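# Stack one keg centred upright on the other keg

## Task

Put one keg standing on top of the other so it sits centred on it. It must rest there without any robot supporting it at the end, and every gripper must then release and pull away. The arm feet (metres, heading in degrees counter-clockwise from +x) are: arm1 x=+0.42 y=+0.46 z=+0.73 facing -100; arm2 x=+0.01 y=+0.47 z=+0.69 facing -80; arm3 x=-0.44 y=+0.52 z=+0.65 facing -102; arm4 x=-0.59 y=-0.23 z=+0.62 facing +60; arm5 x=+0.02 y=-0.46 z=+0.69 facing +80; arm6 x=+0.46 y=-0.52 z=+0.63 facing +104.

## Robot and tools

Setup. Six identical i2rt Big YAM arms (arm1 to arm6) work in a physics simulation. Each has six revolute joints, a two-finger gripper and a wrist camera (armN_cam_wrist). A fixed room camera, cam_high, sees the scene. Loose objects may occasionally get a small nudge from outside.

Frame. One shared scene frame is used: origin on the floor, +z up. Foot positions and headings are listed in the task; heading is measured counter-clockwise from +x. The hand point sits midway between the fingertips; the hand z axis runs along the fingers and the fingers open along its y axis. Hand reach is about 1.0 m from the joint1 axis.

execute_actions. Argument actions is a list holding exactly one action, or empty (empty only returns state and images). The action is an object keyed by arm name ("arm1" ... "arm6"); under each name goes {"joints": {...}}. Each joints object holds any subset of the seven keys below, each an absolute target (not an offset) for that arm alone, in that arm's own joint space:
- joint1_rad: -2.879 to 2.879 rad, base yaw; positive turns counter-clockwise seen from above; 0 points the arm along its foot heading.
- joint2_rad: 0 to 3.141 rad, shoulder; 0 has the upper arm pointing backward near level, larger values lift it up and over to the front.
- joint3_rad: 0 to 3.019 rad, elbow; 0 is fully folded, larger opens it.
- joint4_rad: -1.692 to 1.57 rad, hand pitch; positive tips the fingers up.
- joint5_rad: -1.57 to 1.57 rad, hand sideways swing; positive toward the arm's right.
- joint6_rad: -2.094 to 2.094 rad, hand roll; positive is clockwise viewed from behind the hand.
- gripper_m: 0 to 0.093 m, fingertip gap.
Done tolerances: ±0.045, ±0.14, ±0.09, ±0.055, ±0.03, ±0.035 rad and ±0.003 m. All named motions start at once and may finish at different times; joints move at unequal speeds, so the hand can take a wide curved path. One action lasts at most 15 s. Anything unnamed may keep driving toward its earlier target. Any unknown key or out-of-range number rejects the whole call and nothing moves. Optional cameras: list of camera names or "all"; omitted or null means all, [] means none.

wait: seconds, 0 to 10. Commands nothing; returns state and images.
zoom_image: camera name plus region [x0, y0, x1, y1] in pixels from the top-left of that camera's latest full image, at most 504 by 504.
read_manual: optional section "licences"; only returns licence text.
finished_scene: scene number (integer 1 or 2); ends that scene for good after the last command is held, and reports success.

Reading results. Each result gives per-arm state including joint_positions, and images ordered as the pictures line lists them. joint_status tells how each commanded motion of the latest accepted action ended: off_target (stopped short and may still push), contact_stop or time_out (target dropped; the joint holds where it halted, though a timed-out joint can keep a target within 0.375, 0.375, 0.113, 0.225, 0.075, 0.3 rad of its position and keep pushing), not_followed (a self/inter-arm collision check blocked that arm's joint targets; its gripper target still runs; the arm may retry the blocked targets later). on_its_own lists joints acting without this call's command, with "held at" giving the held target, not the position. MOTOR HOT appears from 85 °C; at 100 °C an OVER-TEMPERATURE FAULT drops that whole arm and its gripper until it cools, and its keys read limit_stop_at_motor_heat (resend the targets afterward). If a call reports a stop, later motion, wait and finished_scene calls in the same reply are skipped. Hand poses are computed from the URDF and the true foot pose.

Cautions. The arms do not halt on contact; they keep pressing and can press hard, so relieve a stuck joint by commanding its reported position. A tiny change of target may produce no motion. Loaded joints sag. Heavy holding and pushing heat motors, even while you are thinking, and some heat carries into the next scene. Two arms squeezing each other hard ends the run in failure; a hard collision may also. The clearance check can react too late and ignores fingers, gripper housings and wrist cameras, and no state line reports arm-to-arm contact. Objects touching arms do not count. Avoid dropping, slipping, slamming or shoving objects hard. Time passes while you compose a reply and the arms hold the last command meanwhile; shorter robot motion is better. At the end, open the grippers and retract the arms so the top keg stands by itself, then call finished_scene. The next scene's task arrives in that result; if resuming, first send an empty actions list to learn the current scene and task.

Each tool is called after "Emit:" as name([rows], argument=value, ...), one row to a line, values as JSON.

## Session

Emit:
execute_actions(actions=[], cameras=["cam_high","arm2_cam_wrist","arm5_cam_wrist"])

Scene clock: 0.00 s.
arm1.joint_positions: joint1_rad=+0.334 joint2_rad=+0.560 joint3_rad=+1.373 joint4_rad=-1.331 joint5_rad=+0.095 joint6_rad=-0.386 gripper_m=+0.094
arm1.joint_status: not commanded
arm1.hand: x=+0.4369 y=+0.2475 z=+1.2775 quat_wxyz=(-0.281, -0.444, -0.741, +0.418) (m; scene frame)
arm2.joint_positions: joint1_rad=-0.236 joint2_rad=+0.616 joint3_rad=+1.448 joint4_rad=-1.450 joint5_rad=-0.159 joint6_rad=+0.283 gripper_m=+0.094
arm2.joint_status: not commanded
arm2.hand: x=+0.0332 y=+0.2609 z=+1.2396 quat_wxyz=(-0.397, -0.701, -0.544, +0.235) (m; scene frame)
arm3.joint_positions: joint1_rad=+0.140 joint2_rad=+0.591 joint3_rad=+1.474 joint4_rad=-1.228 joint5_rad=+0.187 joint6_rad=+0.507 gripper_m=+0.094
arm3.joint_status: not commanded
arm3.hand: x=-0.4864 y=+0.3058 z=+1.2638 quat_wxyz=(-0.443, -0.741, -0.343, +0.371) (m; scene frame)
arm4.joint_positions: joint1_rad=-0.392 joint2_rad=+0.560 joint3_rad=+1.330 joint4_rad=-1.417 joint5_rad=-0.040 joint6_rad=-0.506 gripper_m=+0.094
arm4.joint_status: not commanded
arm4.hand: x=-0.4294 y=-0.0974 z=+1.1302 quat_wxyz=(-0.443, +0.498, -0.744, -0.049) (m; scene frame)
arm5.joint_positions: joint1_rad=+0.313 joint2_rad=+0.611 joint3_rad=+1.454 joint4_rad=-1.191 joint5_rad=+0.239 joint6_rad=+0.115 gripper_m=+0.094
arm5.joint_status: not commanded
arm5.hand: x=+0.0283 y=-0.2253 z=+1.2962 quat_wxyz=(-0.426, +0.534, -0.617, -0.391) (m; scene frame)
arm6.joint_positions: joint1_rad=-0.108 joint2_rad=+0.553 joint3_rad=+1.317 joint4_rad=-1.515 joint5_rad=-0.191 joint6_rad=+0.505 gripper_m=+0.094
arm6.joint_status: not commanded
arm6.hand: x=+0.4029 y=-0.3384 z=+1.1138 quat_wxyz=(-0.099, +0.548, -0.731, -0.395) (m; scene frame)
pictures: arm2_cam_wrist, arm5_cam_wrist, cam_high
Images, in order (width x height): arm2_cam_wrist 672x504, arm5_cam_wrist 672x504, cam_high 672x504.

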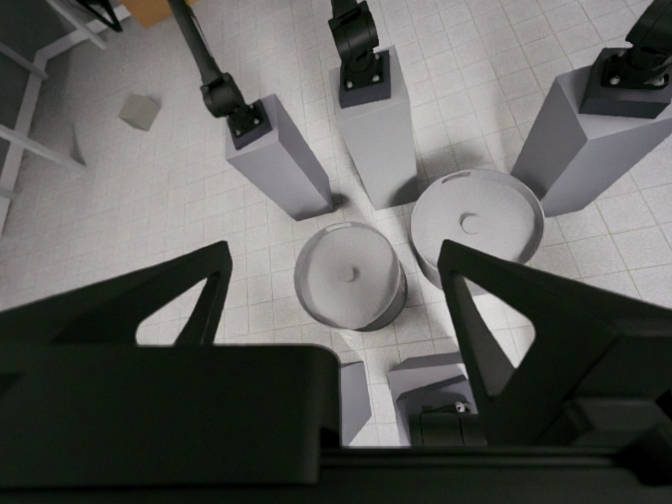

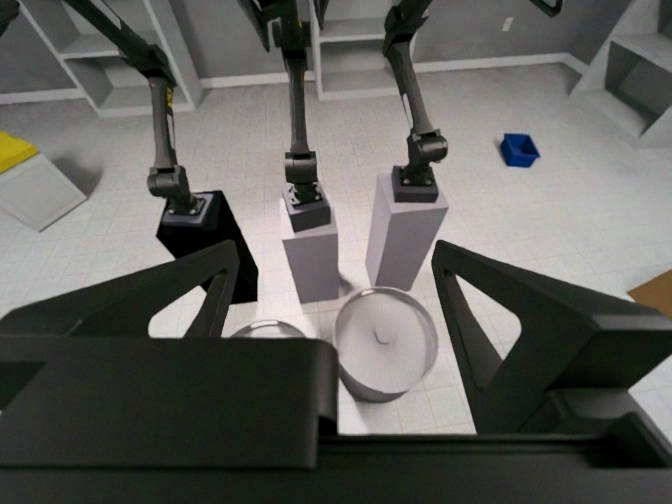

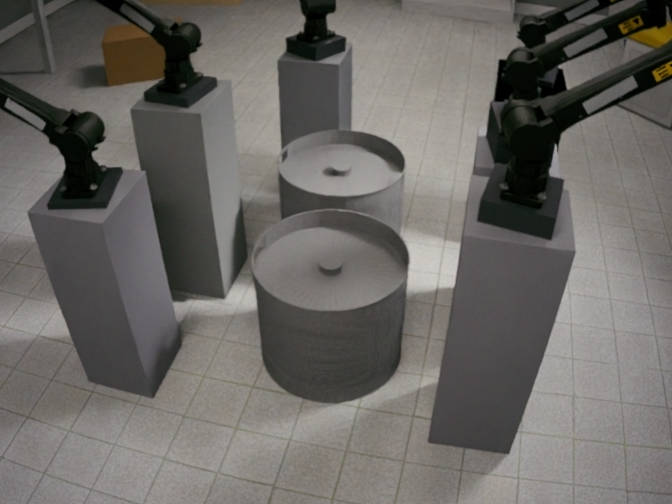

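Emit:
execute_actions([
  {"arm5":{"joints":{"joint1_rad":-0.645,"joint2_rad":2.288,"joint3_rad":1.017,"joint4_rad":-0.30,"joint5_rad":0,"joint6_rad":0.402}},"arm2":{"joints":{"joint1_rad":0.732,"joint2_rad":2.26,"joint3_rad":0.963,"joint4_rad":-0.26,"joint5_rad":0,"joint6_rad":-0.316}},"arm3":{"joints":{"joint1_rad":1.146,"joint2_rad":2.54,"joint3_rad":1.848,"joint4_rad":-0.879,"joint5_rad":0,"joint6_rad":1.46}},"arm6":{"joints":{"joint1_rad":-0.258,"joint2_rad":2.227,"joint3_rad":1.216,"joint4_rad":-0.55,"joint5_rad":0,"joint6_rad":0.161}},"arm4":{"joints":{"joint1_rad":1.5}}},
], cameras=["arm2_cam_wrist","arm3_cam_wrist","arm5_cam_wrist","arm6_cam_wrist"])

Scene clock: 4.23 s.
arm1.joint_positions: joint1_rad=+0.334 joint2_rad=+0.560 joint3_rad=+1.373 joint4_rad=-1.331 joint5_rad=+0.095 joint6_rad=-0.386 gripper_m=+0.094
arm1.joint_status: not commanded
arm1.hand: x=+0.4369 y=+0.2475 z=+1.2775 quat_wxyz=(-0.281, -0.444, -0.741, +0.418) (m; scene frame)
arm2.joint_positions: joint1_rad=+0.739 joint2_rad=+2.276 joint3_rad=+0.948 joint4_rad=-0.275 joint5_rad=+0.000 joint6_rad=-0.306 gripper_m=+0.094
arm2.joint_status: all done
arm2.hand: x=+0.3257 y=+0.2241 z=+0.4477 quat_wxyz=(+0.022, -0.174, -0.985, -0.006) (m; scene frame)
arm3.joint_positions: joint1_rad=+1.155 joint2_rad=+2.539 joint3_rad=+1.837 joint4_rad=-0.879 joint5_rad=-0.002 joint6_rad=+1.446 gripper_m=+0.094
arm3.joint_status: all done
arm3.hand: x=+0.0986 y=+0.1356 z=+0.4498 quat_wxyz=(+0.005, -0.859, -0.512, +0.001) (m; scene frame)
arm4.joint_positions: joint1_rad=+1.490 joint2_rad=+0.560 joint3_rad=+1.330 joint4_rad=-1.417 joint5_rad=-0.040 joint6_rad=-0.506 gripper_m=+0.094
arm4.joint_status: all done
arm4.hand: x=-0.7641 y=-0.1151 z=+1.1300 quat_wxyz=(-0.219, +0.895, -0.037, -0.387) (m; scene frame)
arm5.joint_positions: joint1_rad=-0.520 joint2_rad=+1.644 joint3_rad=+1.015 joint4_rad=-0.419 joint5_rad=+0.000 joint6_rad=+0.379 gripper_m=+0.094
arm5.joint_status: joint1_rad time_out (moved -0.833 of -0.958); joint2_rad time_out (moved +1.032 of +1.677); joint4_rad time_out (moved +0.772 of +0.891); the others done
arm5.on_its_own: joint1_rad is held at -0.523, not at your -0.645, since a time_out; joint2_rad is held at +1.662, not at your +2.288, since a time_out; joint4_rad is held at -0.408, not at your -0.300, since a time_out
arm5.hand: x=+0.3708 y=-0.0377 z=+0.7555 quat_wxyz=(-0.209, +0.239, -0.936, -0.152) (m; scene frame)
arm6.joint_positions: joint1_rad=-0.265 joint2_rad=+1.569 joint3_rad=+1.199 joint4_rad=-0.687 joint5_rad=+0.015 joint6_rad=+0.183 gripper_m=+0.094
arm6.joint_status: joint2_rad time_out (moved +1.016 of +1.674); joint4_rad time_out (moved +0.828 of +0.965); the others done
arm6.on_its_own: joint2_rad is held at +1.581, not at your +2.227, since a time_out; joint4_rad is held at -0.691, not at your -0.550, since a time_out
arm6.hand: x=+0.4733 y=+0.0456 z=+0.7852 quat_wxyz=(-0.169, +0.610, -0.750, -0.190) (m; scene frame)
pictures: arm2_cam_wrist, arm3_cam_wrist, arm5_cam_wrist, arm6_cam_wrist
joint command not followed: on one or more control steps a check withheld the commanded joint targets of the arm5 arm, and it was not sent them on those steps.
cause: the commanded joint targets would bring a part of the robot too close to another arm (this arm's wrist (the part past joint 4) and the other arm's wrist (the part past joint 4)); next, command targets that bring no part of the robot closer to that arm.
joint command not followed: on one or more control steps a check withheld the commanded joint targets of the arm6 arm, and it was not sent them on those steps.
cause: the commanded joint targets would bring a part of the robot too close to another arm (this arm's wrist (the part past joint 4) and the other arm's wrist (the part past joint 4), along the way the arms are being sent); next, command targets that bring no part of the robot closer to that arm.
Images, in order (width x height): arm2_cam_wrist 672x504, arm3_cam_wrist 672x504, arm5_cam_wrist 672x504, arm6_cam_wrist 672x504.

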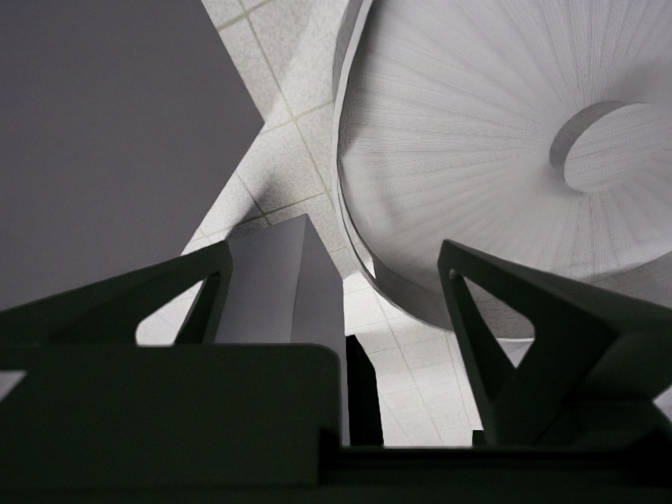

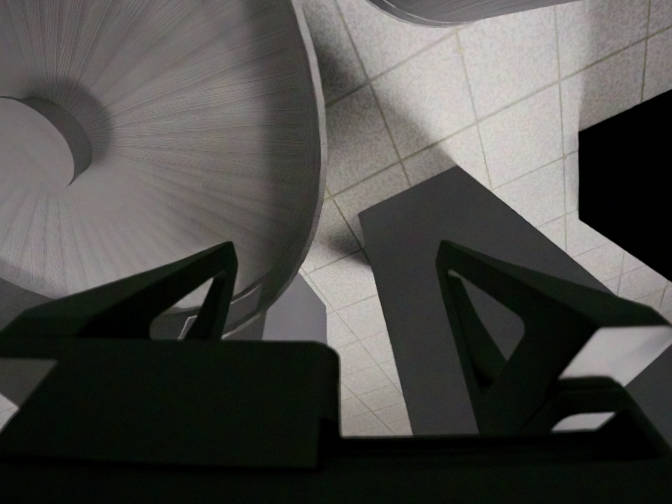

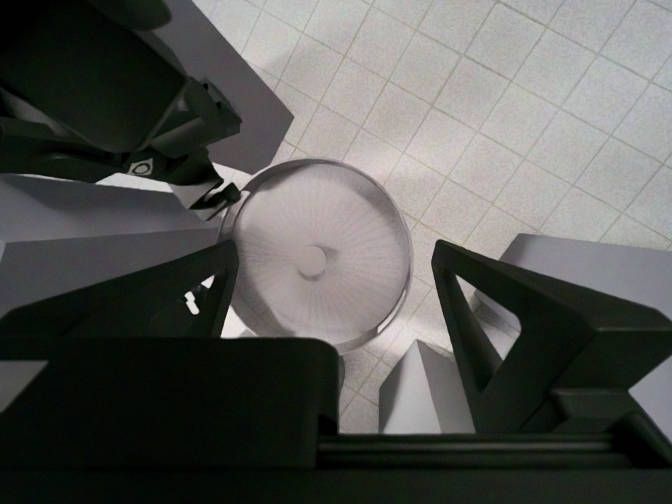

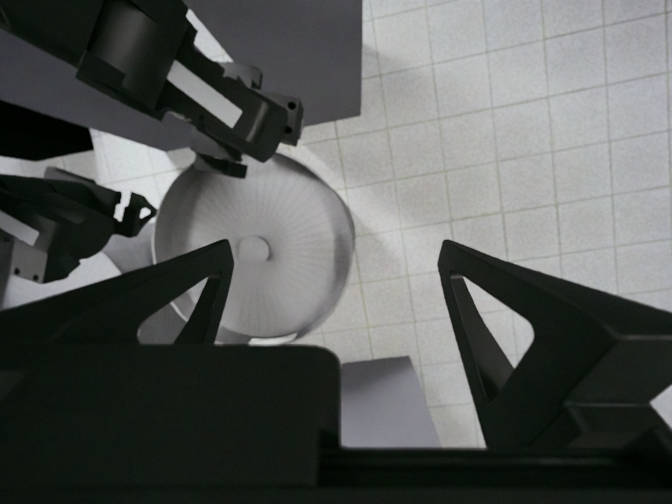

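Point arm5's hand down first, then go one at a time.

Emit:
execute_actions([
  {"arm5":{"joints":{"joint1_rad":-0.40,"joint4_rad":-0.95}},"arm6":{"joints":{"joint4_rad":-1.2}}},
], cameras=[])

Emit:
execute_actions([
  {"arm6":{"joints":{"joint2_rad":2.227,"joint3_rad":1.216,"joint4_rad":-0.55}}},
], cameras=[])

Emit:
execute_actions([
  {"arm5":{"joints":{"joint2_rad":2.288,"joint3_rad":1.017,"joint4_rad":-0.30}}},
], cameras=[])

Emit:
execute_actions([
  {"arm5":{"joints":{"joint1_rad":-0.645,"joint6_rad":0.402}}},
], cameras=["arm5_cam_wrist","arm6_cam_wrist"])

Scene clock: 5.67 s.
arm1.joint_positions: joint1_rad=+0.334 joint2_rad=+0.560 joint3_rad=+1.373 joint4_rad=-1.331 joint5_rad=+0.095 joint6_rad=-0.386 gripper_m=+0.094
arm1.joint_status: not commanded
arm1.hand: x=+0.4369 y=+0.2475 z=+1.2775 quat_wxyz=(-0.281, -0.444, -0.741, +0.418) (m; scene frame)
arm2.joint_positions: joint1_rad=+0.739 joint2_rad=+2.276 joint3_rad=+0.948 joint4_rad=-0.275 joint5_rad=+0.000 joint6_rad=-0.306 gripper_m=+0.094
arm2.joint_status: not commanded
arm2.hand: x=+0.3257 y=+0.2241 z=+0.4477 quat_wxyz=(+0.022, -0.174, -0.985, -0.006) (m; scene frame)
arm3.joint_positions: joint1_rad=+1.155 joint2_rad=+2.539 joint3_rad=+1.837 joint4_rad=-0.879 joint5_rad=-0.002 joint6_rad=+1.446 gripper_m=+0.094
arm3.joint_status: not commanded
arm3.hand: x=+0.0986 y=+0.1356 z=+0.4498 quat_wxyz=(+0.005, -0.859, -0.512, +0.001) (m; scene frame)
arm4.joint_positions: joint1_rad=+1.490 joint2_rad=+0.560 joint3_rad=+1.330 joint4_rad=-1.417 joint5_rad=-0.040 joint6_rad=-0.506 gripper_m=+0.094
arm4.joint_status: not commanded
arm4.hand: x=-0.7641 y=-0.1151 z=+1.1300 quat_wxyz=(-0.219, +0.895, -0.037, -0.387) (m; scene frame)
arm5.joint_positions: joint1_rad=-0.390 joint2_rad=+1.644 joint3_rad=+1.015 joint4_rad=-0.940 joint5_rad=-0.001 joint6_rad=+0.379 gripper_m=+0.094
arm5.joint_status: all done
arm5.on_its_own: joint2_rad is held at +1.662, not at your +2.288, since a time_out
arm5.hand: x=+0.2478 y=-0.0992 z=+0.7227 quat_wxyz=(-0.001, +0.309, -0.951, -0.001) (m; scene frame)
arm6.joint_positions: joint1_rad=-0.265 joint2_rad=+1.569 joint3_rad=+1.199 joint4_rad=-1.183 joint5_rad=+0.015 joint6_rad=+0.183 gripper_m=+0.094
arm6.joint_status: all done
arm6.on_its_own: joint2_rad is held at +1.581, not at your +2.227, since a time_out
arm6.hand: x=+0.4712 y=-0.0708 z=+0.7534 quat_wxyz=(-0.011, +0.633, -0.774, -0.003) (m; scene frame)
pictures: none
No camera images: the call's "cameras" was empty. Leave "cameras" out to get every camera's image.

Scene clock: 7.03 s.
arm1.joint_positions: joint1_rad=+0.334 joint2_rad=+0.560 joint3_rad=+1.373 joint4_rad=-1.331 joint5_rad=+0.095 joint6_rad=-0.386 gripper_m=+0.094
arm1.joint_status: not commanded
arm1.hand: x=+0.4369 y=+0.2475 z=+1.2775 quat_wxyz=(-0.281, -0.444, -0.741, +0.418) (m; scene frame)
arm2.joint_positions: joint1_rad=+0.739 joint2_rad=+2.276 joint3_rad=+0.948 joint4_rad=-0.275 joint5_rad=+0.000 joint6_rad=-0.306 gripper_m=+0.094
arm2.joint_status: not commanded
arm2.hand: x=+0.3257 y=+0.2241 z=+0.4477 quat_wxyz=(+0.022, -0.174, -0.985, -0.006) (m; scene frame)
arm3.joint_positions: joint1_rad=+1.155 joint2_rad=+2.539 joint3_rad=+1.837 joint4_rad=-0.879 joint5_rad=-0.002 joint6_rad=+1.446 gripper_m=+0.094
arm3.joint_status: not commanded
arm3.hand: x=+0.0986 y=+0.1356 z=+0.4498 quat_wxyz=(+0.005, -0.859, -0.512, +0.001) (m; scene frame)
arm4.joint_positions: joint1_rad=+1.490 joint2_rad=+0.560 joint3_rad=+1.330 joint4_rad=-1.417 joint5_rad=-0.040 joint6_rad=-0.506 gripper_m=+0.094
arm4.joint_status: not commanded
arm4.hand: x=-0.7641 y=-0.1151 z=+1.1300 quat_wxyz=(-0.219, +0.895, -0.037, -0.387) (m; scene frame)
arm5.joint_positions: joint1_rad=-0.390 joint2_rad=+1.644 joint3_rad=+1.015 joint4_rad=-0.940 joint5_rad=-0.001 joint6_rad=+0.379 gripper_m=+0.094
arm5.joint_status: not commanded
arm5.on_its_own: joint2_rad is held at +1.662, not at your +2.288, since a time_out
arm5.hand: x=+0.2478 y=-0.0992 z=+0.7227 quat_wxyz=(-0.001, +0.309, -0.951, -0.001) (m; scene frame)
arm6.joint_positions: joint1_rad=-0.265 joint2_rad=+2.234 joint3_rad=+1.199 joint4_rad=-0.568 joint5_rad=+0.015 joint6_rad=+0.183 gripper_m=+0.094
arm6.joint_status: all done
arm6.hand: x=+0.4715 y=-0.0245 z=+0.4410 quat_wxyz=(+0.005, +0.633, -0.774, +0.016) (m; scene frame)
pictures: none
No camera images: the call's "cameras" was empty. Leave "cameras" out to get every camera's image.

Scene clock: 8.47 s.
arm1.joint_positions: joint1_rad=+0.334 joint2_rad=+0.560 joint3_rad=+1.373 joint4_rad=-1.331 joint5_rad=+0.095 joint6_rad=-0.386 gripper_m=+0.094
arm1.joint_status: not commanded
arm1.hand: x=+0.4369 y=+0.2475 z=+1.2775 quat_wxyz=(-0.281, -0.444, -0.741, +0.418) (m; scene frame)
arm2.joint_positions: joint1_rad=+0.739 joint2_rad=+2.276 joint3_rad=+0.948 joint4_rad=-0.275 joint5_rad=+0.000 joint6_rad=-0.306 gripper_m=+0.094
arm2.joint_status: not commanded
arm2.hand: x=+0.3257 y=+0.2241 z=+0.4477 quat_wxyz=(+0.022, -0.174, -0.985, -0.006) (m; scene frame)
arm3.joint_positions: joint1_rad=+1.155 joint2_rad=+2.539 joint3_rad=+1.837 joint4_rad=-0.879 joint5_rad=-0.002 joint6_rad=+1.446 gripper_m=+0.094
arm3.joint_status: not commanded
arm3.hand: x=+0.0986 y=+0.1356 z=+0.4498 quat_wxyz=(+0.005, -0.859, -0.512, +0.001) (m; scene frame)
arm4.joint_positions: joint1_rad=+1.490 joint2_rad=+0.560 joint3_rad=+1.330 joint4_rad=-1.417 joint5_rad=-0.040 joint6_rad=-0.506 gripper_m=+0.094
arm4.joint_status: not commanded
arm4.hand: x=-0.7641 y=-0.1151 z=+1.1300 quat_wxyz=(-0.219, +0.895, -0.037, -0.387) (m; scene frame)
arm5.joint_positions: joint1_rad=-0.390 joint2_rad=+2.284 joint3_rad=+1.015 joint4_rad=-0.310 joint5_rad=-0.001 joint6_rad=+0.379 gripper_m=+0.094
arm5.joint_status: all done
arm5.hand: x=+0.2509 y=-0.0944 z=+0.4515 quat_wxyz=(+0.004, +0.309, -0.951, +0.002) (m; scene frame)
arm6.joint_positions: joint1_rad=-0.265 joint2_rad=+2.234 joint3_rad=+1.199 joint4_rad=-0.568 joint5_rad=+0.015 joint6_rad=+0.183 gripper_m=+0.094
arm6.joint_status: not commanded
arm6.hand: x=+0.4715 y=-0.0245 z=+0.4410 quat_wxyz=(+0.005, +0.633, -0.774, +0.016) (m; scene frame)
pictures: none
No camera images: the call's "cameras" was empty. Leave "cameras" out to get every camera's image.

Scene clock: 9.63 s.
arm1.joint_positions: joint1_rad=+0.334 joint2_rad=+0.560 joint3_rad=+1.373 joint4_rad=-1.331 joint5_rad=+0.095 joint6_rad=-0.386 gripper_m=+0.094
arm1.joint_status: not commanded
arm1.hand: x=+0.4369 y=+0.2475 z=+1.2775 quat_wxyz=(-0.281, -0.444, -0.741, +0.418) (m; scene frame)
arm2.joint_positions: joint1_rad=+0.739 joint2_rad=+2.276 joint3_rad=+0.948 joint4_rad=-0.275 joint5_rad=+0.000 joint6_rad=-0.306 gripper_m=+0.094
arm2.joint_status: not commanded
arm2.hand: x=+0.3257 y=+0.2241 z=+0.4477 quat_wxyz=(+0.022, -0.174, -0.985, -0.006) (m; scene frame)
arm3.joint_positions: joint1_rad=+1.155 joint2_rad=+2.539 joint3_rad=+1.837 joint4_rad=-0.879 joint5_rad=-0.002 joint6_rad=+1.446 gripper_m=+0.094
arm3.joint_status: not commanded
arm3.hand: x=+0.0986 y=+0.1356 z=+0.4498 quat_wxyz=(+0.005, -0.859, -0.512, +0.001) (m; scene frame)
arm4.joint_positions: joint1_rad=+1.490 joint2_rad=+0.560 joint3_rad=+1.330 joint4_rad=-1.417 joint5_rad=-0.040 joint6_rad=-0.506 gripper_m=+0.094
arm4.joint_status: not commanded
arm4.hand: x=-0.7641 y=-0.1151 z=+1.1300 quat_wxyz=(-0.219, +0.895, -0.037, -0.387) (m; scene frame)
arm5.joint_positions: joint1_rad=-0.655 joint2_rad=+2.284 joint3_rad=+1.015 joint4_rad=-0.309 joint5_rad=+0.000 joint6_rad=+0.388 gripper_m=+0.094
arm5.joint_status: all done
arm5.hand: x=+0.3388 y=-0.1676 z=+0.4515 quat_wxyz=(+0.003, +0.177, -0.984, +0.002) (m; scene frame)
arm6.joint_positions: joint1_rad=-0.265 joint2_rad=+2.234 joint3_rad=+1.199 joint4_rad=-0.568 joint5_rad=+0.015 joint6_rad=+0.183 gripper_m=+0.094
arm6.joint_status: not commanded
arm6.hand: x=+0.4715 y=-0.0245 z=+0.4410 quat_wxyz=(+0.005, +0.633, -0.774, +0.016) (m; scene frame)
pictures: arm5_cam_wrist, arm6_cam_wrist
Images, in order (width x height): arm5_cam_wrist 672x504, arm6_cam_wrist 672x504.

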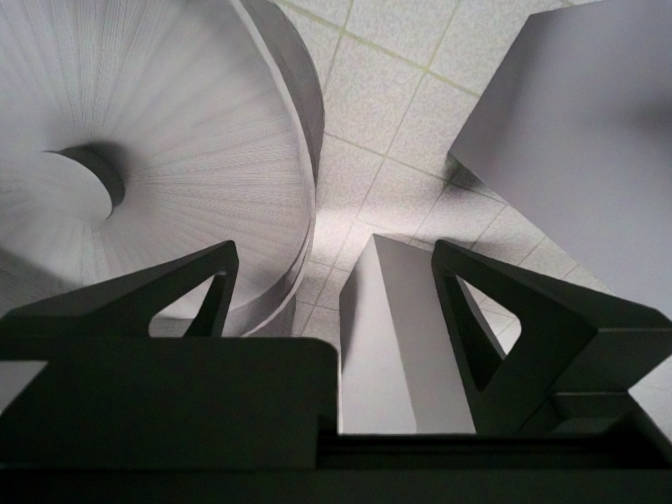

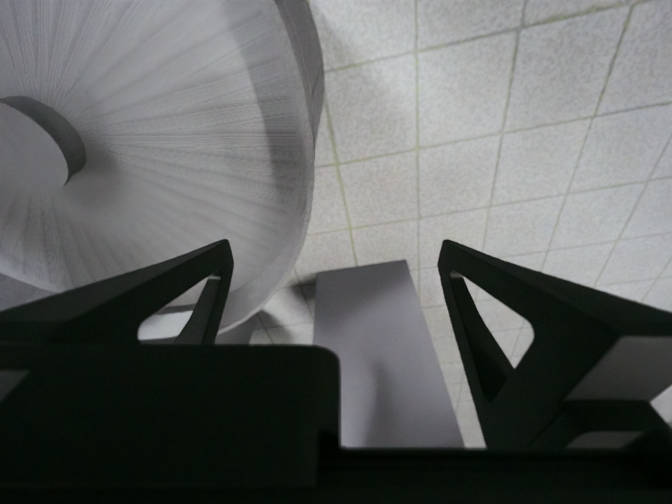

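Emit:
execute_actions([
  {"arm5":{"joints":{"joint1_rad":-0.61,"joint2_rad":2.621,"joint3_rad":1.182,"joint4_rad":-0.125}},"arm2":{"joints":{"joint2_rad":2.60,"joint3_rad":1.14,"joint4_rad":-0.08}},"arm3":{"joints":{"joint2_rad":2.82,"joint3_rad":2.01,"joint4_rad":-0.768}},"arm6":{"joints":{"joint1_rad":-0.22,"joint2_rad":2.515,"joint3_rad":1.335,"joint4_rad":-0.365}}},
], cameras=["arm2_cam_wrist","arm3_cam_wrist","arm5_cam_wrist","arm6_cam_wrist"])

Emit:
execute_actions([
  {"arm5":{"joints":{"gripper_m":0}},"arm2":{"joints":{"gripper_m":0}},"arm3":{"joints":{"gripper_m":0}},"arm6":{"joints":{"gripper_m":0}}},
], cameras=[])

Scene clock: 11.37 s.
arm1.joint_positions: joint1_rad=+0.334 joint2_rad=+0.560 joint3_rad=+1.373 joint4_rad=-1.331 joint5_rad=+0.095 joint6_rad=-0.386 gripper_m=+0.094
arm1.joint_status: not commanded
arm1.hand: x=+0.4369 y=+0.2475 z=+1.2775 quat_wxyz=(-0.281, -0.444, -0.741, +0.418) (m; scene frame)
arm2.joint_positions: joint1_rad=+0.739 joint2_rad=+2.619 joint3_rad=+1.130 joint4_rad=-0.094 joint5_rad=+0.000 joint6_rad=-0.306 gripper_m=+0.094
arm2.joint_status: all done
arm2.hand: x=+0.3306 y=+0.2188 z=+0.3231 quat_wxyz=(+0.013, -0.173, -0.985, -0.001) (m; scene frame)
arm3.joint_positions: joint1_rad=+1.155 joint2_rad=+2.797 joint3_rad=+2.008 joint4_rad=-0.771 joint5_rad=-0.002 joint6_rad=+1.450 gripper_m=+0.094
arm3.joint_status: all done
arm3.hand: x=+0.1074 y=+0.1291 z=+0.3303 quat_wxyz=(-0.004, -0.860, -0.510, -0.003) (m; scene frame)
arm4.joint_positions: joint1_rad=+1.490 joint2_rad=+0.560 joint3_rad=+1.330 joint4_rad=-1.417 joint5_rad=-0.040 joint6_rad=-0.506 gripper_m=+0.094
arm4.joint_status: not commanded
arm4.hand: x=-0.7641 y=-0.1151 z=+1.1300 quat_wxyz=(-0.219, +0.895, -0.037, -0.387) (m; scene frame)
arm5.joint_positions: joint1_rad=-0.615 joint2_rad=+2.626 joint3_rad=+1.177 joint4_rad=-0.129 joint5_rad=+0.000 joint6_rad=+0.388 gripper_m=+0.094
arm5.joint_status: all done
arm5.hand: x=+0.3249 y=-0.1571 z=+0.3231 quat_wxyz=(+0.003, +0.196, -0.981, +0.002) (m; scene frame)
arm6.joint_positions: joint1_rad=-0.225 joint2_rad=+2.517 joint3_rad=+1.321 joint4_rad=-0.381 joint5_rad=+0.014 joint6_rad=+0.186 gripper_m=+0.094
arm6.joint_status: all done
arm6.hand: x=+0.4511 y=-0.0127 z=+0.3238 quat_wxyz=(-0.003, +0.647, -0.763, +0.006) (m; scene frame)
pictures: arm2_cam_wrist, arm3_cam_wrist, arm5_cam_wrist, arm6_cam_wrist
joint command not followed: on one or more control steps a check withheld the commanded joint targets of the arm2 arm, and it was not sent them on those steps.
cause: the commanded joint targets would bring a part of the robot too close to another arm (this arm's wrist (the part past joint 4) and the other arm's wrist (the part past joint 4)); next, command targets that bring no part of the robot closer to that arm.
joint command not followed: on one or more control steps a check withheld the commanded joint targets of the arm6 arm, and it was not sent them on those steps.
cause: the commanded joint targets would bring a part of the robot too close to another arm (this arm's wrist (the part past joint 4) and the other arm's wrist (the part past joint 4)); next, command targets that bring no part of the robot closer to that arm.
Images, in order (width x height): arm2_cam_wrist 672x504, arm3_cam_wrist 672x504, arm5_cam_wrist 672x504, arm6_cam_wrist 672x504.

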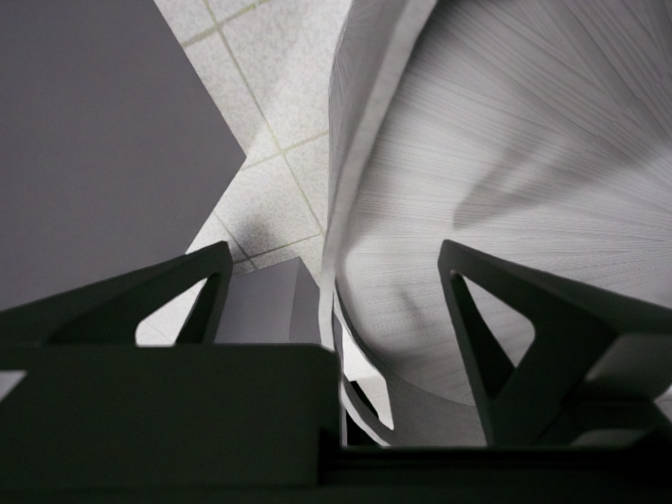

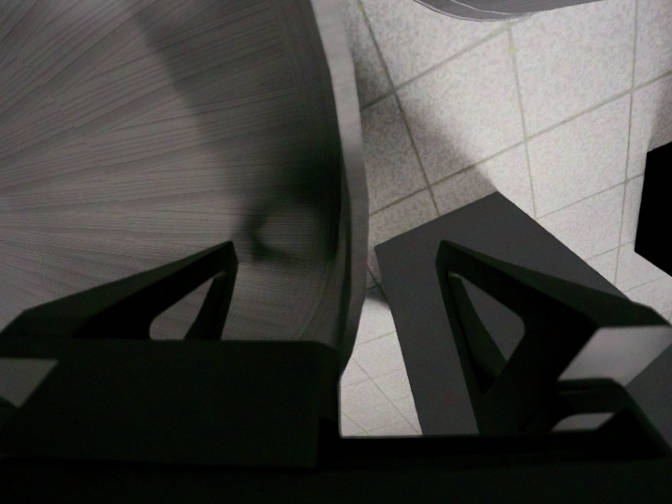

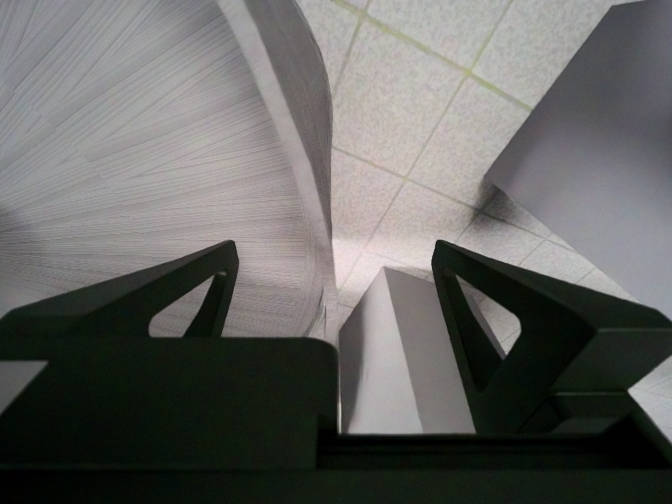

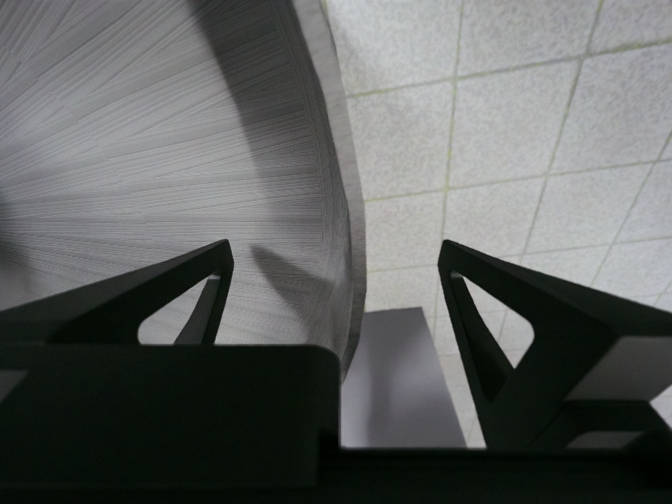

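Scene clock: 12.33 s.
arm1.joint_positions: joint1_rad=+0.334 joint2_rad=+0.560 joint3_rad=+1.373 joint4_rad=-1.331 joint5_rad=+0.095 joint6_rad=-0.386 gripper_m=+0.094
arm1.joint_status: not commanded
arm1.hand: x=+0.4369 y=+0.2475 z=+1.2775 quat_wxyz=(-0.281, -0.444, -0.741, +0.418) (m; scene frame)
arm2.joint_positions: joint1_rad=+0.741 joint2_rad=+2.619 joint3_rad=+1.130 joint4_rad=-0.094 joint5_rad=-0.008 joint6_rad=-0.299 gripper_m=+0.002
arm2.joint_status: all done
arm2.hand: x=+0.3320 y=+0.2205 z=+0.3231 quat_wxyz=(+0.012, -0.176, -0.984, -0.005) (m; scene frame)
arm3.joint_positions: joint1_rad=+1.153 joint2_rad=+2.797 joint3_rad=+2.005 joint4_rad=-0.774 joint5_rad=-0.007 joint6_rad=+1.559 gripper_m=+0.003
arm3.joint_status: all done
arm3.hand: x=+0.1055 y=+0.1300 z=+0.3296 quat_wxyz=(+0.000, -0.887, -0.462, -0.005) (m; scene frame)
arm4.joint_positions: joint1_rad=+1.490 joint2_rad=+0.560 joint3_rad=+1.330 joint4_rad=-1.417 joint5_rad=-0.040 joint6_rad=-0.506 gripper_m=+0.094
arm4.joint_status: not commanded
arm4.hand: x=-0.7641 y=-0.1151 z=+1.1300 quat_wxyz=(-0.219, +0.895, -0.037, -0.387) (m; scene frame)
arm5.joint_positions: joint1_rad=-0.613 joint2_rad=+2.626 joint3_rad=+1.179 joint4_rad=-0.127 joint5_rad=-0.009 joint6_rad=+0.400 gripper_m=+0.002
arm5.joint_status: all done
arm5.hand: x=+0.3241 y=-0.1546 z=+0.3232 quat_wxyz=(+0.004, +0.191, -0.982, -0.003) (m; scene frame)
arm6.joint_positions: joint1_rad=-0.237 joint2_rad=+2.517 joint3_rad=+1.321 joint4_rad=-0.381 joint5_rad=+0.009 joint6_rad=+0.228 gripper_m=+0.002
arm6.joint_status: all done
arm6.hand: x=+0.4563 y=-0.0126 z=+0.3238 quat_wxyz=(-0.001, +0.626, -0.780, +0.004) (m; scene frame)
pictures: none
No camera images: the call's "cameras" was empty. Leave "cameras" out to get every camera's image.

Emit:
execute_actions([
  {"arm5":{"joints":{"joint2_rad":1.947,"joint3_rad":0.947,"joint4_rad":-0.571}},"arm2":{"joints":{"joint2_rad":1.912,"joint3_rad":0.877,"joint4_rad":-0.536}},"arm3":{"joints":{"joint2_rad":2.324,"joint3_rad":1.819,"joint4_rad":-1.066,"joint6_rad":1.559}},"arm6":{"joints":{"joint2_rad":1.957,"joint3_rad":1.206,"joint4_rad":-0.82,"joint6_rad":0.228}}},
], cameras=[])

Emit:
execute_actions([
  {"arm5":{"joints":{"joint2_rad":1.503,"joint3_rad":1.22,"joint4_rad":-1.288}},"arm2":{"joints":{"joint2_rad":1.444,"joint3_rad":1.157,"joint4_rad":-1.284}},"arm3":{"joints":{"joint2_rad":2.145,"joint3_rad":2.232,"joint4_rad":-1.658}},"arm6":{"joints":{"joint2_rad":1.669,"joint3_rad":1.576,"joint4_rad":-1.478}}},
], cameras=["cam_high"])

Scene clock: 15.40 s.
arm1.joint_positions: joint1_rad=+0.334 joint2_rad=+0.560 joint3_rad=+1.373 joint4_rad=-1.331 joint5_rad=+0.095 joint6_rad=-0.386 gripper_m=+0.094
arm1.joint_status: not commanded
arm1.hand: x=+0.4369 y=+0.2475 z=+1.2775 quat_wxyz=(-0.281, -0.444, -0.741, +0.418) (m; scene frame)
arm2.joint_positions: joint1_rad=+0.703 joint2_rad=+2.019 joint3_rad=+0.889 joint4_rad=-0.483 joint5_rad=-0.006 joint6_rad=-0.333 gripper_m=+0.002
arm2.joint_status: all done
arm2.hand: x=+0.3160 y=+0.2156 z=+0.5405 quat_wxyz=(+0.025, -0.178, -0.984, -0.011) (m; scene frame)
arm3.joint_positions: joint1_rad=+1.133 joint2_rad=+2.404 joint3_rad=+1.806 joint4_rad=-0.994 joint5_rad=-0.017 joint6_rad=+1.575 gripper_m=+0.007
arm3.joint_status: joint4_rad time_out (moved -0.221 of -0.292); the others done
arm3.on_its_own: joint4_rad reads -0.994 and still pushes toward -1.066 since a time_out
arm3.hand: x=+0.0885 y=+0.1281 z=+0.5267 quat_wxyz=(+0.014, -0.895, -0.446, -0.003) (m; scene frame)
arm4.joint_positions: joint1_rad=+1.490 joint2_rad=+0.560 joint3_rad=+1.330 joint4_rad=-1.417 joint5_rad=-0.040 joint6_rad=-0.506 gripper_m=+0.094
arm4.joint_status: not commanded
arm4.hand: x=-0.7641 y=-0.1151 z=+1.1300 quat_wxyz=(-0.219, +0.895, -0.037, -0.387) (m; scene frame)
arm5.joint_positions: joint1_rad=-0.603 joint2_rad=+2.052 joint3_rad=+0.947 joint4_rad=-0.520 joint5_rad=-0.017 joint6_rad=+0.405 gripper_m=+0.002
arm5.joint_status: all done
arm5.hand: x=+0.3089 y=-0.1617 z=+0.5377 quat_wxyz=(+0.027, +0.193, -0.981, +0.008) (m; scene frame)
arm6.joint_positions: joint1_rad=-0.198 joint2_rad=+2.011 joint3_rad=+1.200 joint4_rad=-0.796 joint5_rad=+0.033 joint6_rad=+0.271 gripper_m=+0.003
arm6.joint_status: joint6_rad time_out (moved +0.043 of +0.000); the others done
arm6.on_its_own: joint6_rad reads +0.271 and still pushes toward +0.228 since a time_out
arm6.hand: x=+0.4413 y=-0.0214 z=+0.5498 quat_wxyz=(-0.002, +0.625, -0.781, +0.023) (m; scene frame)
pictures: none
No camera images: the call's "cameras" was empty. Leave "cameras" out to get every camera's image.

not run: a stop came earlier in this reply.

Emit:
execute_actions([
  {"arm5":{"joints":{"joint2_rad":1.503,"joint3_rad":1.22,"joint4_rad":-1.288}},"arm2":{"joints":{"joint2_rad":1.444,"joint3_rad":1.157,"joint4_rad":-1.284}},"arm3":{"joints":{"joint2_rad":2.145,"joint3_rad":2.232,"joint4_rad":-1.658}},"arm6":{"joints":{"joint2_rad":1.669,"joint3_rad":1.576,"joint4_rad":-1.478}}},
], cameras=["cam_high"])

Scene clock: 18.43 s.
arm1.joint_positions: joint1_rad=+0.334 joint2_rad=+0.560 joint3_rad=+1.373 joint4_rad=-1.331 joint5_rad=+0.095 joint6_rad=-0.386 gripper_m=+0.094
arm1.joint_status: not commanded
arm1.hand: x=+0.4369 y=+0.2475 z=+1.2775 quat_wxyz=(-0.281, -0.444, -0.741, +0.418) (m; scene frame)
arm2.joint_positions: joint1_rad=+0.689 joint2_rad=+2.042 joint3_rad=+0.906 joint4_rad=-0.515 joint5_rad=+0.009 joint6_rad=-0.329 gripper_m=+0.002
arm2.joint_status: joint2_rad time_out (moved +0.023 of -0.575); joint3_rad time_out (moved +0.017 of +0.268); joint4_rad time_out (moved -0.032 of -0.801)
arm2.on_its_own: joint2_rad is held at +2.015, not at your +1.444, since a time_out; joint3_rad is held at +0.905, not at your +1.157, since a time_out; joint4_rad is held at -0.514, not at your -1.284, since a time_out
arm2.hand: x=+0.3074 y=+0.2122 z=+0.5352 quat_wxyz=(+0.045, -0.187, -0.981, -0.014) (m; scene frame)
arm3.joint_positions: joint1_rad=+1.132 joint2_rad=+2.448 joint3_rad=+2.037 joint4_rad=-1.408 joint5_rad=+0.003 joint6_rad=+1.603 gripper_m=+0.007
arm3.joint_status: joint2_rad time_out (moved +0.044 of -0.259); joint3_rad time_out (moved +0.230 of +0.426); joint4_rad time_out (moved -0.413 of -0.664)
arm3.on_its_own: joint2_rad reads +2.448 and still pushes toward +2.145 since a time_out; joint3_rad reads +2.037 and still pushes toward +2.149 since a time_out; joint4_rad reads -1.408 and still pushes toward -1.633 since a time_out
arm3.hand: x=+0.0763 y=+0.1319 z=+0.5820 quat_wxyz=(+0.110, -0.894, -0.430, +0.059) (m; scene frame)
arm4.joint_positions: joint1_rad=+1.490 joint2_rad=+0.560 joint3_rad=+1.330 joint4_rad=-1.417 joint5_rad=-0.040 joint6_rad=-0.506 gripper_m=+0.094
arm4.joint_status: not commanded
arm4.hand: x=-0.7641 y=-0.1151 z=+1.1300 quat_wxyz=(-0.219, +0.895, -0.037, -0.387) (m; scene frame)
arm5.joint_positions: joint1_rad=-0.600 joint2_rad=+2.115 joint3_rad=+0.942 joint4_rad=-0.505 joint5_rad=-0.083 joint6_rad=+0.421 gripper_m=+0.004
arm5.joint_status: joint2_rad time_out (moved +0.063 of -0.549); joint3_rad time_out (moved -0.005 of +0.273); joint4_rad time_out (moved +0.015 of -0.768)
arm5.on_its_own: joint2_rad is held at +2.052, not at your +1.503, since a time_out; joint3_rad is held at +0.947, not at your +1.220, since a time_out; joint4_rad is held at -0.523, not at your -1.288, since a time_out
arm5.hand: x=+0.2875 y=-0.1656 z=+0.5130 quat_wxyz=(+0.068, +0.185, -0.980, -0.003) (m; scene frame)
arm6.joint_positions: joint1_rad=-0.183 joint2_rad=+2.095 joint3_rad=+1.199 joint4_rad=-0.737 joint5_rad=-0.017 joint6_rad=+0.296 gripper_m=+0.006
arm6.joint_status: joint2_rad time_out (moved +0.085 of -0.342); joint3_rad time_out (moved -0.001 of +0.376); joint4_rad time_out (moved +0.059 of -0.682)
arm6.on_its_own: joint2_rad is held at +2.009, not at your +1.669, since a time_out; joint3_rad is held at +1.200, not at your +1.576, since a time_out; joint4_rad reads -0.737 and still pushes toward -0.797 since a time_out (your -1.478 is given up); joint6_rad reads +0.296 and still pushes toward +0.228 since a time_out; joint6_rad still aims at your old target +0.228
arm6.hand: x=+0.4255 y=-0.0278 z=+0.5086 quat_wxyz=(+0.025, +0.620, -0.784, +0.020) (m; scene frame)
pictures: cam_high
joint command not followed: on one or more control steps a check withheld the commanded joint targets of the arm2 arm, and it was not sent them on those steps.
cause: the commanded joint targets would bring a part of the robot too close to another arm (this arm's wrist (the part past joint 4) and the other arm's wrist (the part past joint 4)); next, command targets that bring no part of the robot closer to that arm.
joint command not followed: on one or more control steps a check withheld the commanded joint targets of the arm5 arm, and it was not sent them on those steps. On the call's last step the targets were still withheld.
cause: the commanded joint targets would bring a part of the robot too close to another arm (this arm's wrist (the part past joint 4) and the other arm's forearm (the part past joint 3)); next, command targets that bring no part of the robot closer to that arm.
joint command not followed: on one or more control steps a check withheld the commanded joint targets of the arm6 arm, and it was not sent them on those steps. On the call's last step the targets were still withheld.
cause: the commanded joint targets would bring a part of the robot too close to another arm (this arm's wrist (the part past joint 4) and the other arm's wrist (the part past joint 4)); next, command targets that bring no part of the robot closer to that arm.
Images, in order (width x height): cam_high 672x504.

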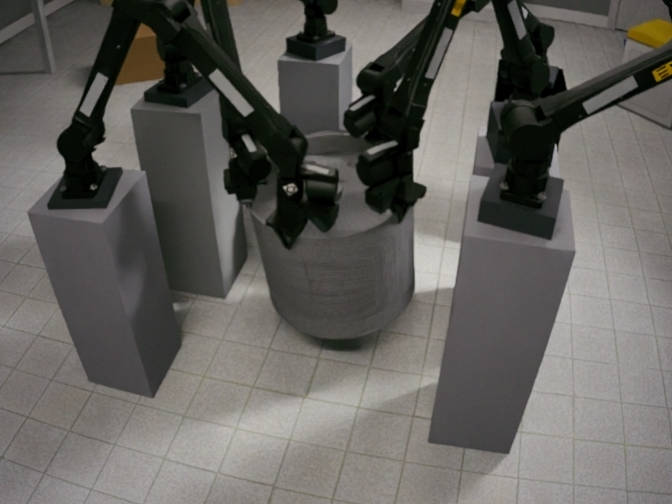

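Emit:
execute_actions([
  {"arm5":{"joints":{"joint2_rad":1.799,"joint3_rad":1.038,"joint4_rad":-0.81}},"arm2":{"joints":{"joint2_rad":1.756,"joint3_rad":0.97,"joint4_rad":-0.785}},"arm3":{"joints":{"joint2_rad":2.264,"joint3_rad":1.957,"joint4_rad":-1.263}},"arm6":{"joints":{"joint2_rad":1.861,"joint3_rad":1.329,"joint4_rad":-1.039}}},
], cameras=["cam_high"])

Scene clock: 21.10 s.
arm1.joint_positions: joint1_rad=+0.334 joint2_rad=+0.560 joint3_rad=+1.373 joint4_rad=-1.331 joint5_rad=+0.095 joint6_rad=-0.386 gripper_m=+0.094
arm1.joint_status: not commanded
arm1.hand: x=+0.4369 y=+0.2475 z=+1.2775 quat_wxyz=(-0.281, -0.444, -0.741, +0.418) (m; scene frame)
arm2.joint_positions: joint1_rad=+0.699 joint2_rad=+1.939 joint3_rad=+0.918 joint4_rad=-0.682 joint5_rad=+0.006 joint6_rad=-0.359 gripper_m=+0.003
arm2.joint_status: joint2_rad time_out (moved -0.103 of -0.286); joint4_rad time_out (moved -0.167 of -0.270); the others done
arm2.on_its_own: joint2_rad reads +1.939 and still pushes toward +1.756 since a time_out; joint4_rad reads -0.682 and still pushes toward -0.785 since a time_out
arm2.hand: x=+0.3060 y=+0.2199 z=+0.5796 quat_wxyz=(+0.066, -0.167, -0.983, -0.029) (m; scene frame)
arm3.joint_positions: joint1_rad=+1.139 joint2_rad=+2.423 joint3_rad=+1.918 joint4_rad=-1.224 joint5_rad=-0.019 joint6_rad=+1.581 gripper_m=+0.008
arm3.joint_status: joint2_rad time_out (moved -0.025 of -0.184); the others done
arm3.on_its_own: joint2_rad reads +2.423 and still pushes toward +2.264 since a time_out
arm3.hand: x=+0.0820 y=+0.1377 z=+0.5539 quat_wxyz=(+0.075, -0.893, -0.444, +0.027) (m; scene frame)
arm4.joint_positions: joint1_rad=+1.490 joint2_rad=+0.560 joint3_rad=+1.330 joint4_rad=-1.417 joint5_rad=-0.040 joint6_rad=-0.506 gripper_m=+0.094
arm4.joint_status: not commanded
arm4.hand: x=-0.7641 y=-0.1151 z=+1.1300 quat_wxyz=(-0.219, +0.895, -0.037, -0.387) (m; scene frame)
arm5.joint_positions: joint1_rad=-0.594 joint2_rad=+2.115 joint3_rad=+0.956 joint4_rad=-0.458 joint5_rad=-0.050 joint6_rad=+0.401 gripper_m=+0.004
arm5.joint_status: joint2_rad time_out (moved +0.000 of -0.316); joint4_rad time_out (moved +0.047 of -0.305); the others done
arm5.on_its_own: joint2_rad is held at +2.052, not at your +1.799, since a time_out; joint3_rad is held at +0.946, not at your +1.038, since a time_out; joint4_rad reads -0.458 and still pushes toward -0.523 since a time_out (your -0.810 is given up)
arm5.hand: x=+0.3039 y=-0.1539 z=+0.5136 quat_wxyz=(+0.033, +0.199, -0.979, -0.007) (m; scene frame)
arm6.joint_positions: joint1_rad=-0.194 joint2_rad=+2.031 joint3_rad=+1.199 joint4_rad=-0.747 joint5_rad=+0.022 joint6_rad=+0.269 gripper_m=+0.002
arm6.joint_status: joint2_rad time_out (moved -0.064 of -0.234); joint3_rad time_out (moved +0.000 of +0.130); joint4_rad time_out (moved -0.010 of -0.302)
arm6.on_its_own: joint2_rad is held at +2.010, not at your +1.861, since a time_out; joint3_rad is held at +1.200, not at your +1.329, since a time_out; joint4_rad is held at -0.797, not at your -1.039, since a time_out; joint6_rad reads +0.269 and still pushes toward +0.228 since a time_out
arm6.hand: x=+0.4369 y=-0.0145 z=+0.5395 quat_wxyz=(-0.006, +0.627, -0.779, +0.009) (m; scene frame)
pictures: cam_high
joint command not followed: on one or more control steps a check withheld the commanded joint targets of the arm5 arm, and it was not sent them on those steps.
cause: the commanded joint targets would bring a part of the robot too close to another arm (this arm's wrist (the part past joint 4) and the other arm's forearm (the part past joint 3)); next, command targets that bring no part of the robot closer to that arm.
joint command not followed: on one or more control steps a check withheld the commanded joint targets of the arm6 arm, and it was not sent them on those steps.
cause: the commanded joint targets would bring a part of the robot too close to another arm (this arm's forearm (the part past joint 3) and the other arm's wrist (the part past joint 4)); next, command targets that bring no part of the robot closer to that arm.
Images, in order (width x height): cam_high 672x504.

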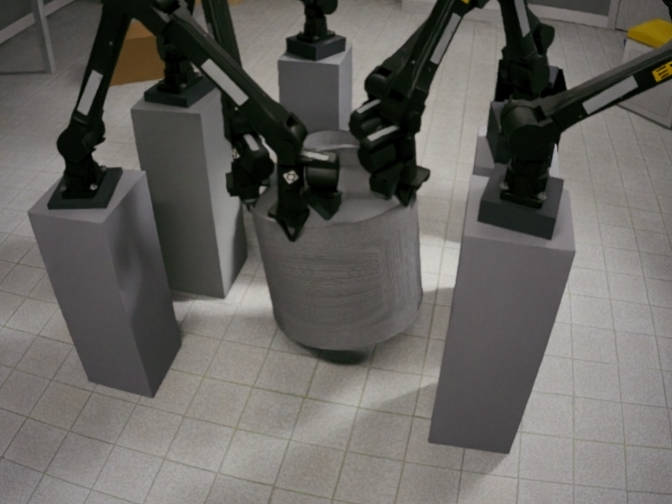

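Emit:
execute_actions([
  {"arm5":{"joints":{"joint1_rad":-0.613,"joint2_rad":2.626,"joint3_rad":1.179,"joint4_rad":-0.127,"joint5_rad":0}},"arm2":{"joints":{"joint1_rad":0.741,"joint2_rad":2.605,"joint3_rad":1.135,"joint4_rad":-0.085}},"arm3":{"joints":{"joint1_rad":1.153,"joint2_rad":2.81,"joint3_rad":2.005,"joint4_rad":-0.774}},"arm6":{"joints":{"joint1_rad":-0.237,"joint2_rad":2.517,"joint3_rad":1.33,"joint4_rad":-0.37}}},
], cameras=["cam_high"])

Emit:
execute_actions([
  {"arm5":{"joints":{"gripper_m":0.09}},"arm6":{"joints":{"gripper_m":0.09}}},
], cameras=[])

Emit:
execute_actions([
  {"arm5":{"joints":{"joint2_rad":2.288,"joint3_rad":1.017,"joint4_rad":-0.30}},"arm6":{"joints":{"joint2_rad":2.227,"joint3_rad":1.216,"joint4_rad":-0.55}}},
], cameras=[])

Scene clock: 24.40 s.
arm1.joint_positions: joint1_rad=+0.334 joint2_rad=+0.560 joint3_rad=+1.373 joint4_rad=-1.331 joint5_rad=+0.095 joint6_rad=-0.386 gripper_m=+0.094
arm1.joint_status: not commanded
arm1.hand: x=+0.4369 y=+0.2475 z=+1.2775 quat_wxyz=(-0.281, -0.444, -0.741, +0.418) (m; scene frame)
arm2.joint_positions: joint1_rad=+0.779 joint2_rad=+2.576 joint3_rad=+1.112 joint4_rad=-0.145 joint5_rad=-0.015 joint6_rad=-0.298 gripper_m=+0.003
arm2.joint_status: joint4_rad time_out (moved +0.538 of +0.597); the others done
arm2.on_its_own: joint4_rad reads -0.145 and still pushes toward -0.085 since a time_out
arm2.hand: x=+0.3400 y=+0.2354 z=+0.3396 quat_wxyz=(+0.021, -0.158, -0.987, -0.014) (m; scene frame)
arm3.joint_positions: joint1_rad=+1.177 joint2_rad=+2.790 joint3_rad=+1.988 joint4_rad=-0.740 joint5_rad=+0.003 joint6_rad=+1.596 gripper_m=+0.001
arm3.joint_status: all done
arm3.hand: x=+0.1161 y=+0.1402 z=+0.3299 quat_wxyz=(-0.013, -0.890, -0.456, -0.006) (m; scene frame)
arm4.joint_positions: joint1_rad=+1.490 joint2_rad=+0.560 joint3_rad=+1.330 joint4_rad=-1.417 joint5_rad=-0.040 joint6_rad=-0.506 gripper_m=+0.094
arm4.joint_status: not commanded
arm4.hand: x=-0.7641 y=-0.1151 z=+1.1300 quat_wxyz=(-0.219, +0.895, -0.037, -0.387) (m; scene frame)
arm5.joint_positions: joint1_rad=-0.607 joint2_rad=+2.631 joint3_rad=+1.198 joint4_rad=-0.116 joint5_rad=-0.007 joint6_rad=+0.431 gripper_m=+0.002
arm5.joint_status: all done
arm5.hand: x=+0.3313 y=-0.1441 z=+0.3220 quat_wxyz=(-0.007, +0.179, -0.984, -0.009) (m; scene frame)
arm6.joint_positions: joint1_rad=-0.259 joint2_rad=+2.525 joint3_rad=+1.336 joint4_rad=-0.370 joint5_rad=+0.014 joint6_rad=+0.234 gripper_m=+0.002
arm6.joint_status: all done
arm6.hand: x=+0.4684 y=-0.0050 z=+0.3216 quat_wxyz=(-0.008, +0.615, -0.789, -0.001) (m; scene frame)
pictures: cam_high
Images, in order (width x height): cam_high 672x504.

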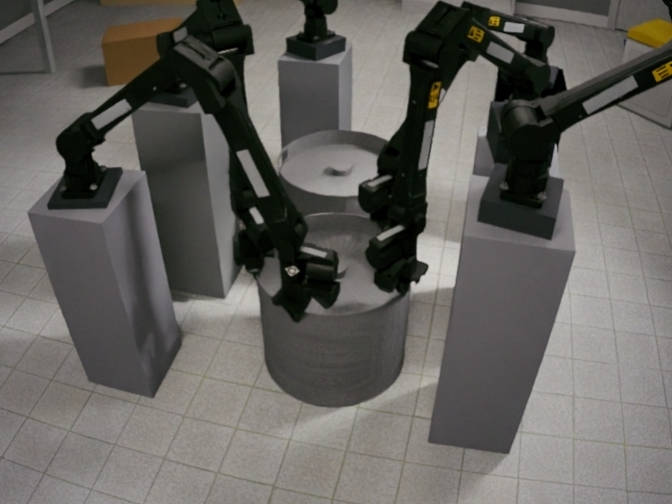

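not run: a stop came earlier in this reply.

not run: a stop came earlier in this reply.

Emit:
execute_actions(actions=[], cameras=["cam_high"])

Scene clock: 27.37 s.
arm1.joint_positions: joint1_rad=+0.334 joint2_rad=+0.560 joint3_rad=+1.373 joint4_rad=-1.331 joint5_rad=+0.095 joint6_rad=-0.386 gripper_m=+0.094
arm1.joint_status: not commanded
arm1.hand: x=+0.4369 y=+0.2475 z=+1.2775 quat_wxyz=(-0.281, -0.444, -0.741, +0.418) (m; scene frame)
arm2.joint_positions: joint1_rad=+0.779 joint2_rad=+2.576 joint3_rad=+1.112 joint4_rad=-0.145 joint5_rad=-0.015 joint6_rad=-0.298 gripper_m=+0.003
arm2.joint_status: joint4_rad time_out (moved +0.538 of +0.597); the others done
arm2.on_its_own: joint4_rad reads -0.145 and still pushes toward -0.085 since a time_out
arm2.hand: x=+0.3400 y=+0.2354 z=+0.3396 quat_wxyz=(+0.021, -0.158, -0.987, -0.014) (m; scene frame)
arm3.joint_positions: joint1_rad=+1.177 joint2_rad=+2.790 joint3_rad=+1.988 joint4_rad=-0.740 joint5_rad=+0.003 joint6_rad=+1.596 gripper_m=+0.001
arm3.joint_status: all done
arm3.hand: x=+0.1161 y=+0.1402 z=+0.3299 quat_wxyz=(-0.013, -0.890, -0.456, -0.006) (m; scene frame)
arm4.joint_positions: joint1_rad=+1.490 joint2_rad=+0.560 joint3_rad=+1.330 joint4_rad=-1.417 joint5_rad=-0.040 joint6_rad=-0.506 gripper_m=+0.094
arm4.joint_status: not commanded
arm4.hand: x=-0.7641 y=-0.1151 z=+1.1300 quat_wxyz=(-0.219, +0.895, -0.037, -0.387) (m; scene frame)
arm5.joint_positions: joint1_rad=-0.607 joint2_rad=+2.631 joint3_rad=+1.198 joint4_rad=-0.116 joint5_rad=-0.007 joint6_rad=+0.431 gripper_m=+0.002
arm5.joint_status: all done
arm5.hand: x=+0.3313 y=-0.1441 z=+0.3220 quat_wxyz=(-0.007, +0.179, -0.984, -0.009) (m; scene frame)
arm6.joint_positions: joint1_rad=-0.259 joint2_rad=+2.525 joint3_rad=+1.336 joint4_rad=-0.370 joint5_rad=+0.014 joint6_rad=+0.234 gripper_m=+0.002
arm6.joint_status: all done
arm6.hand: x=+0.4684 y=-0.0050 z=+0.3216 quat_wxyz=(-0.008, +0.615, -0.789, -0.001) (m; scene frame)
pictures: cam_high
Images, in order (width x height): cam_high 672x504.

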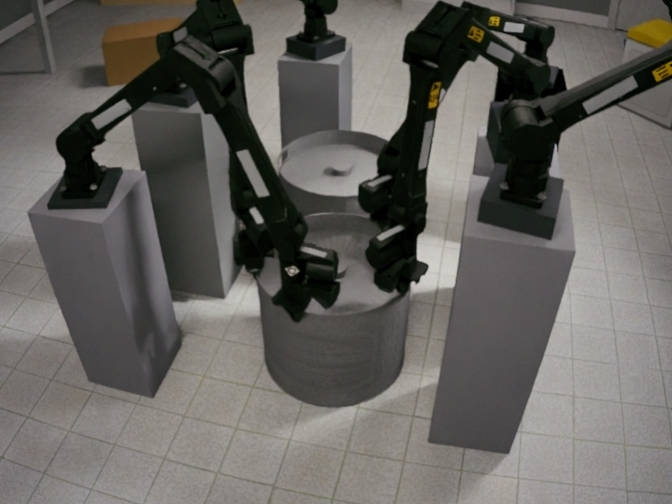

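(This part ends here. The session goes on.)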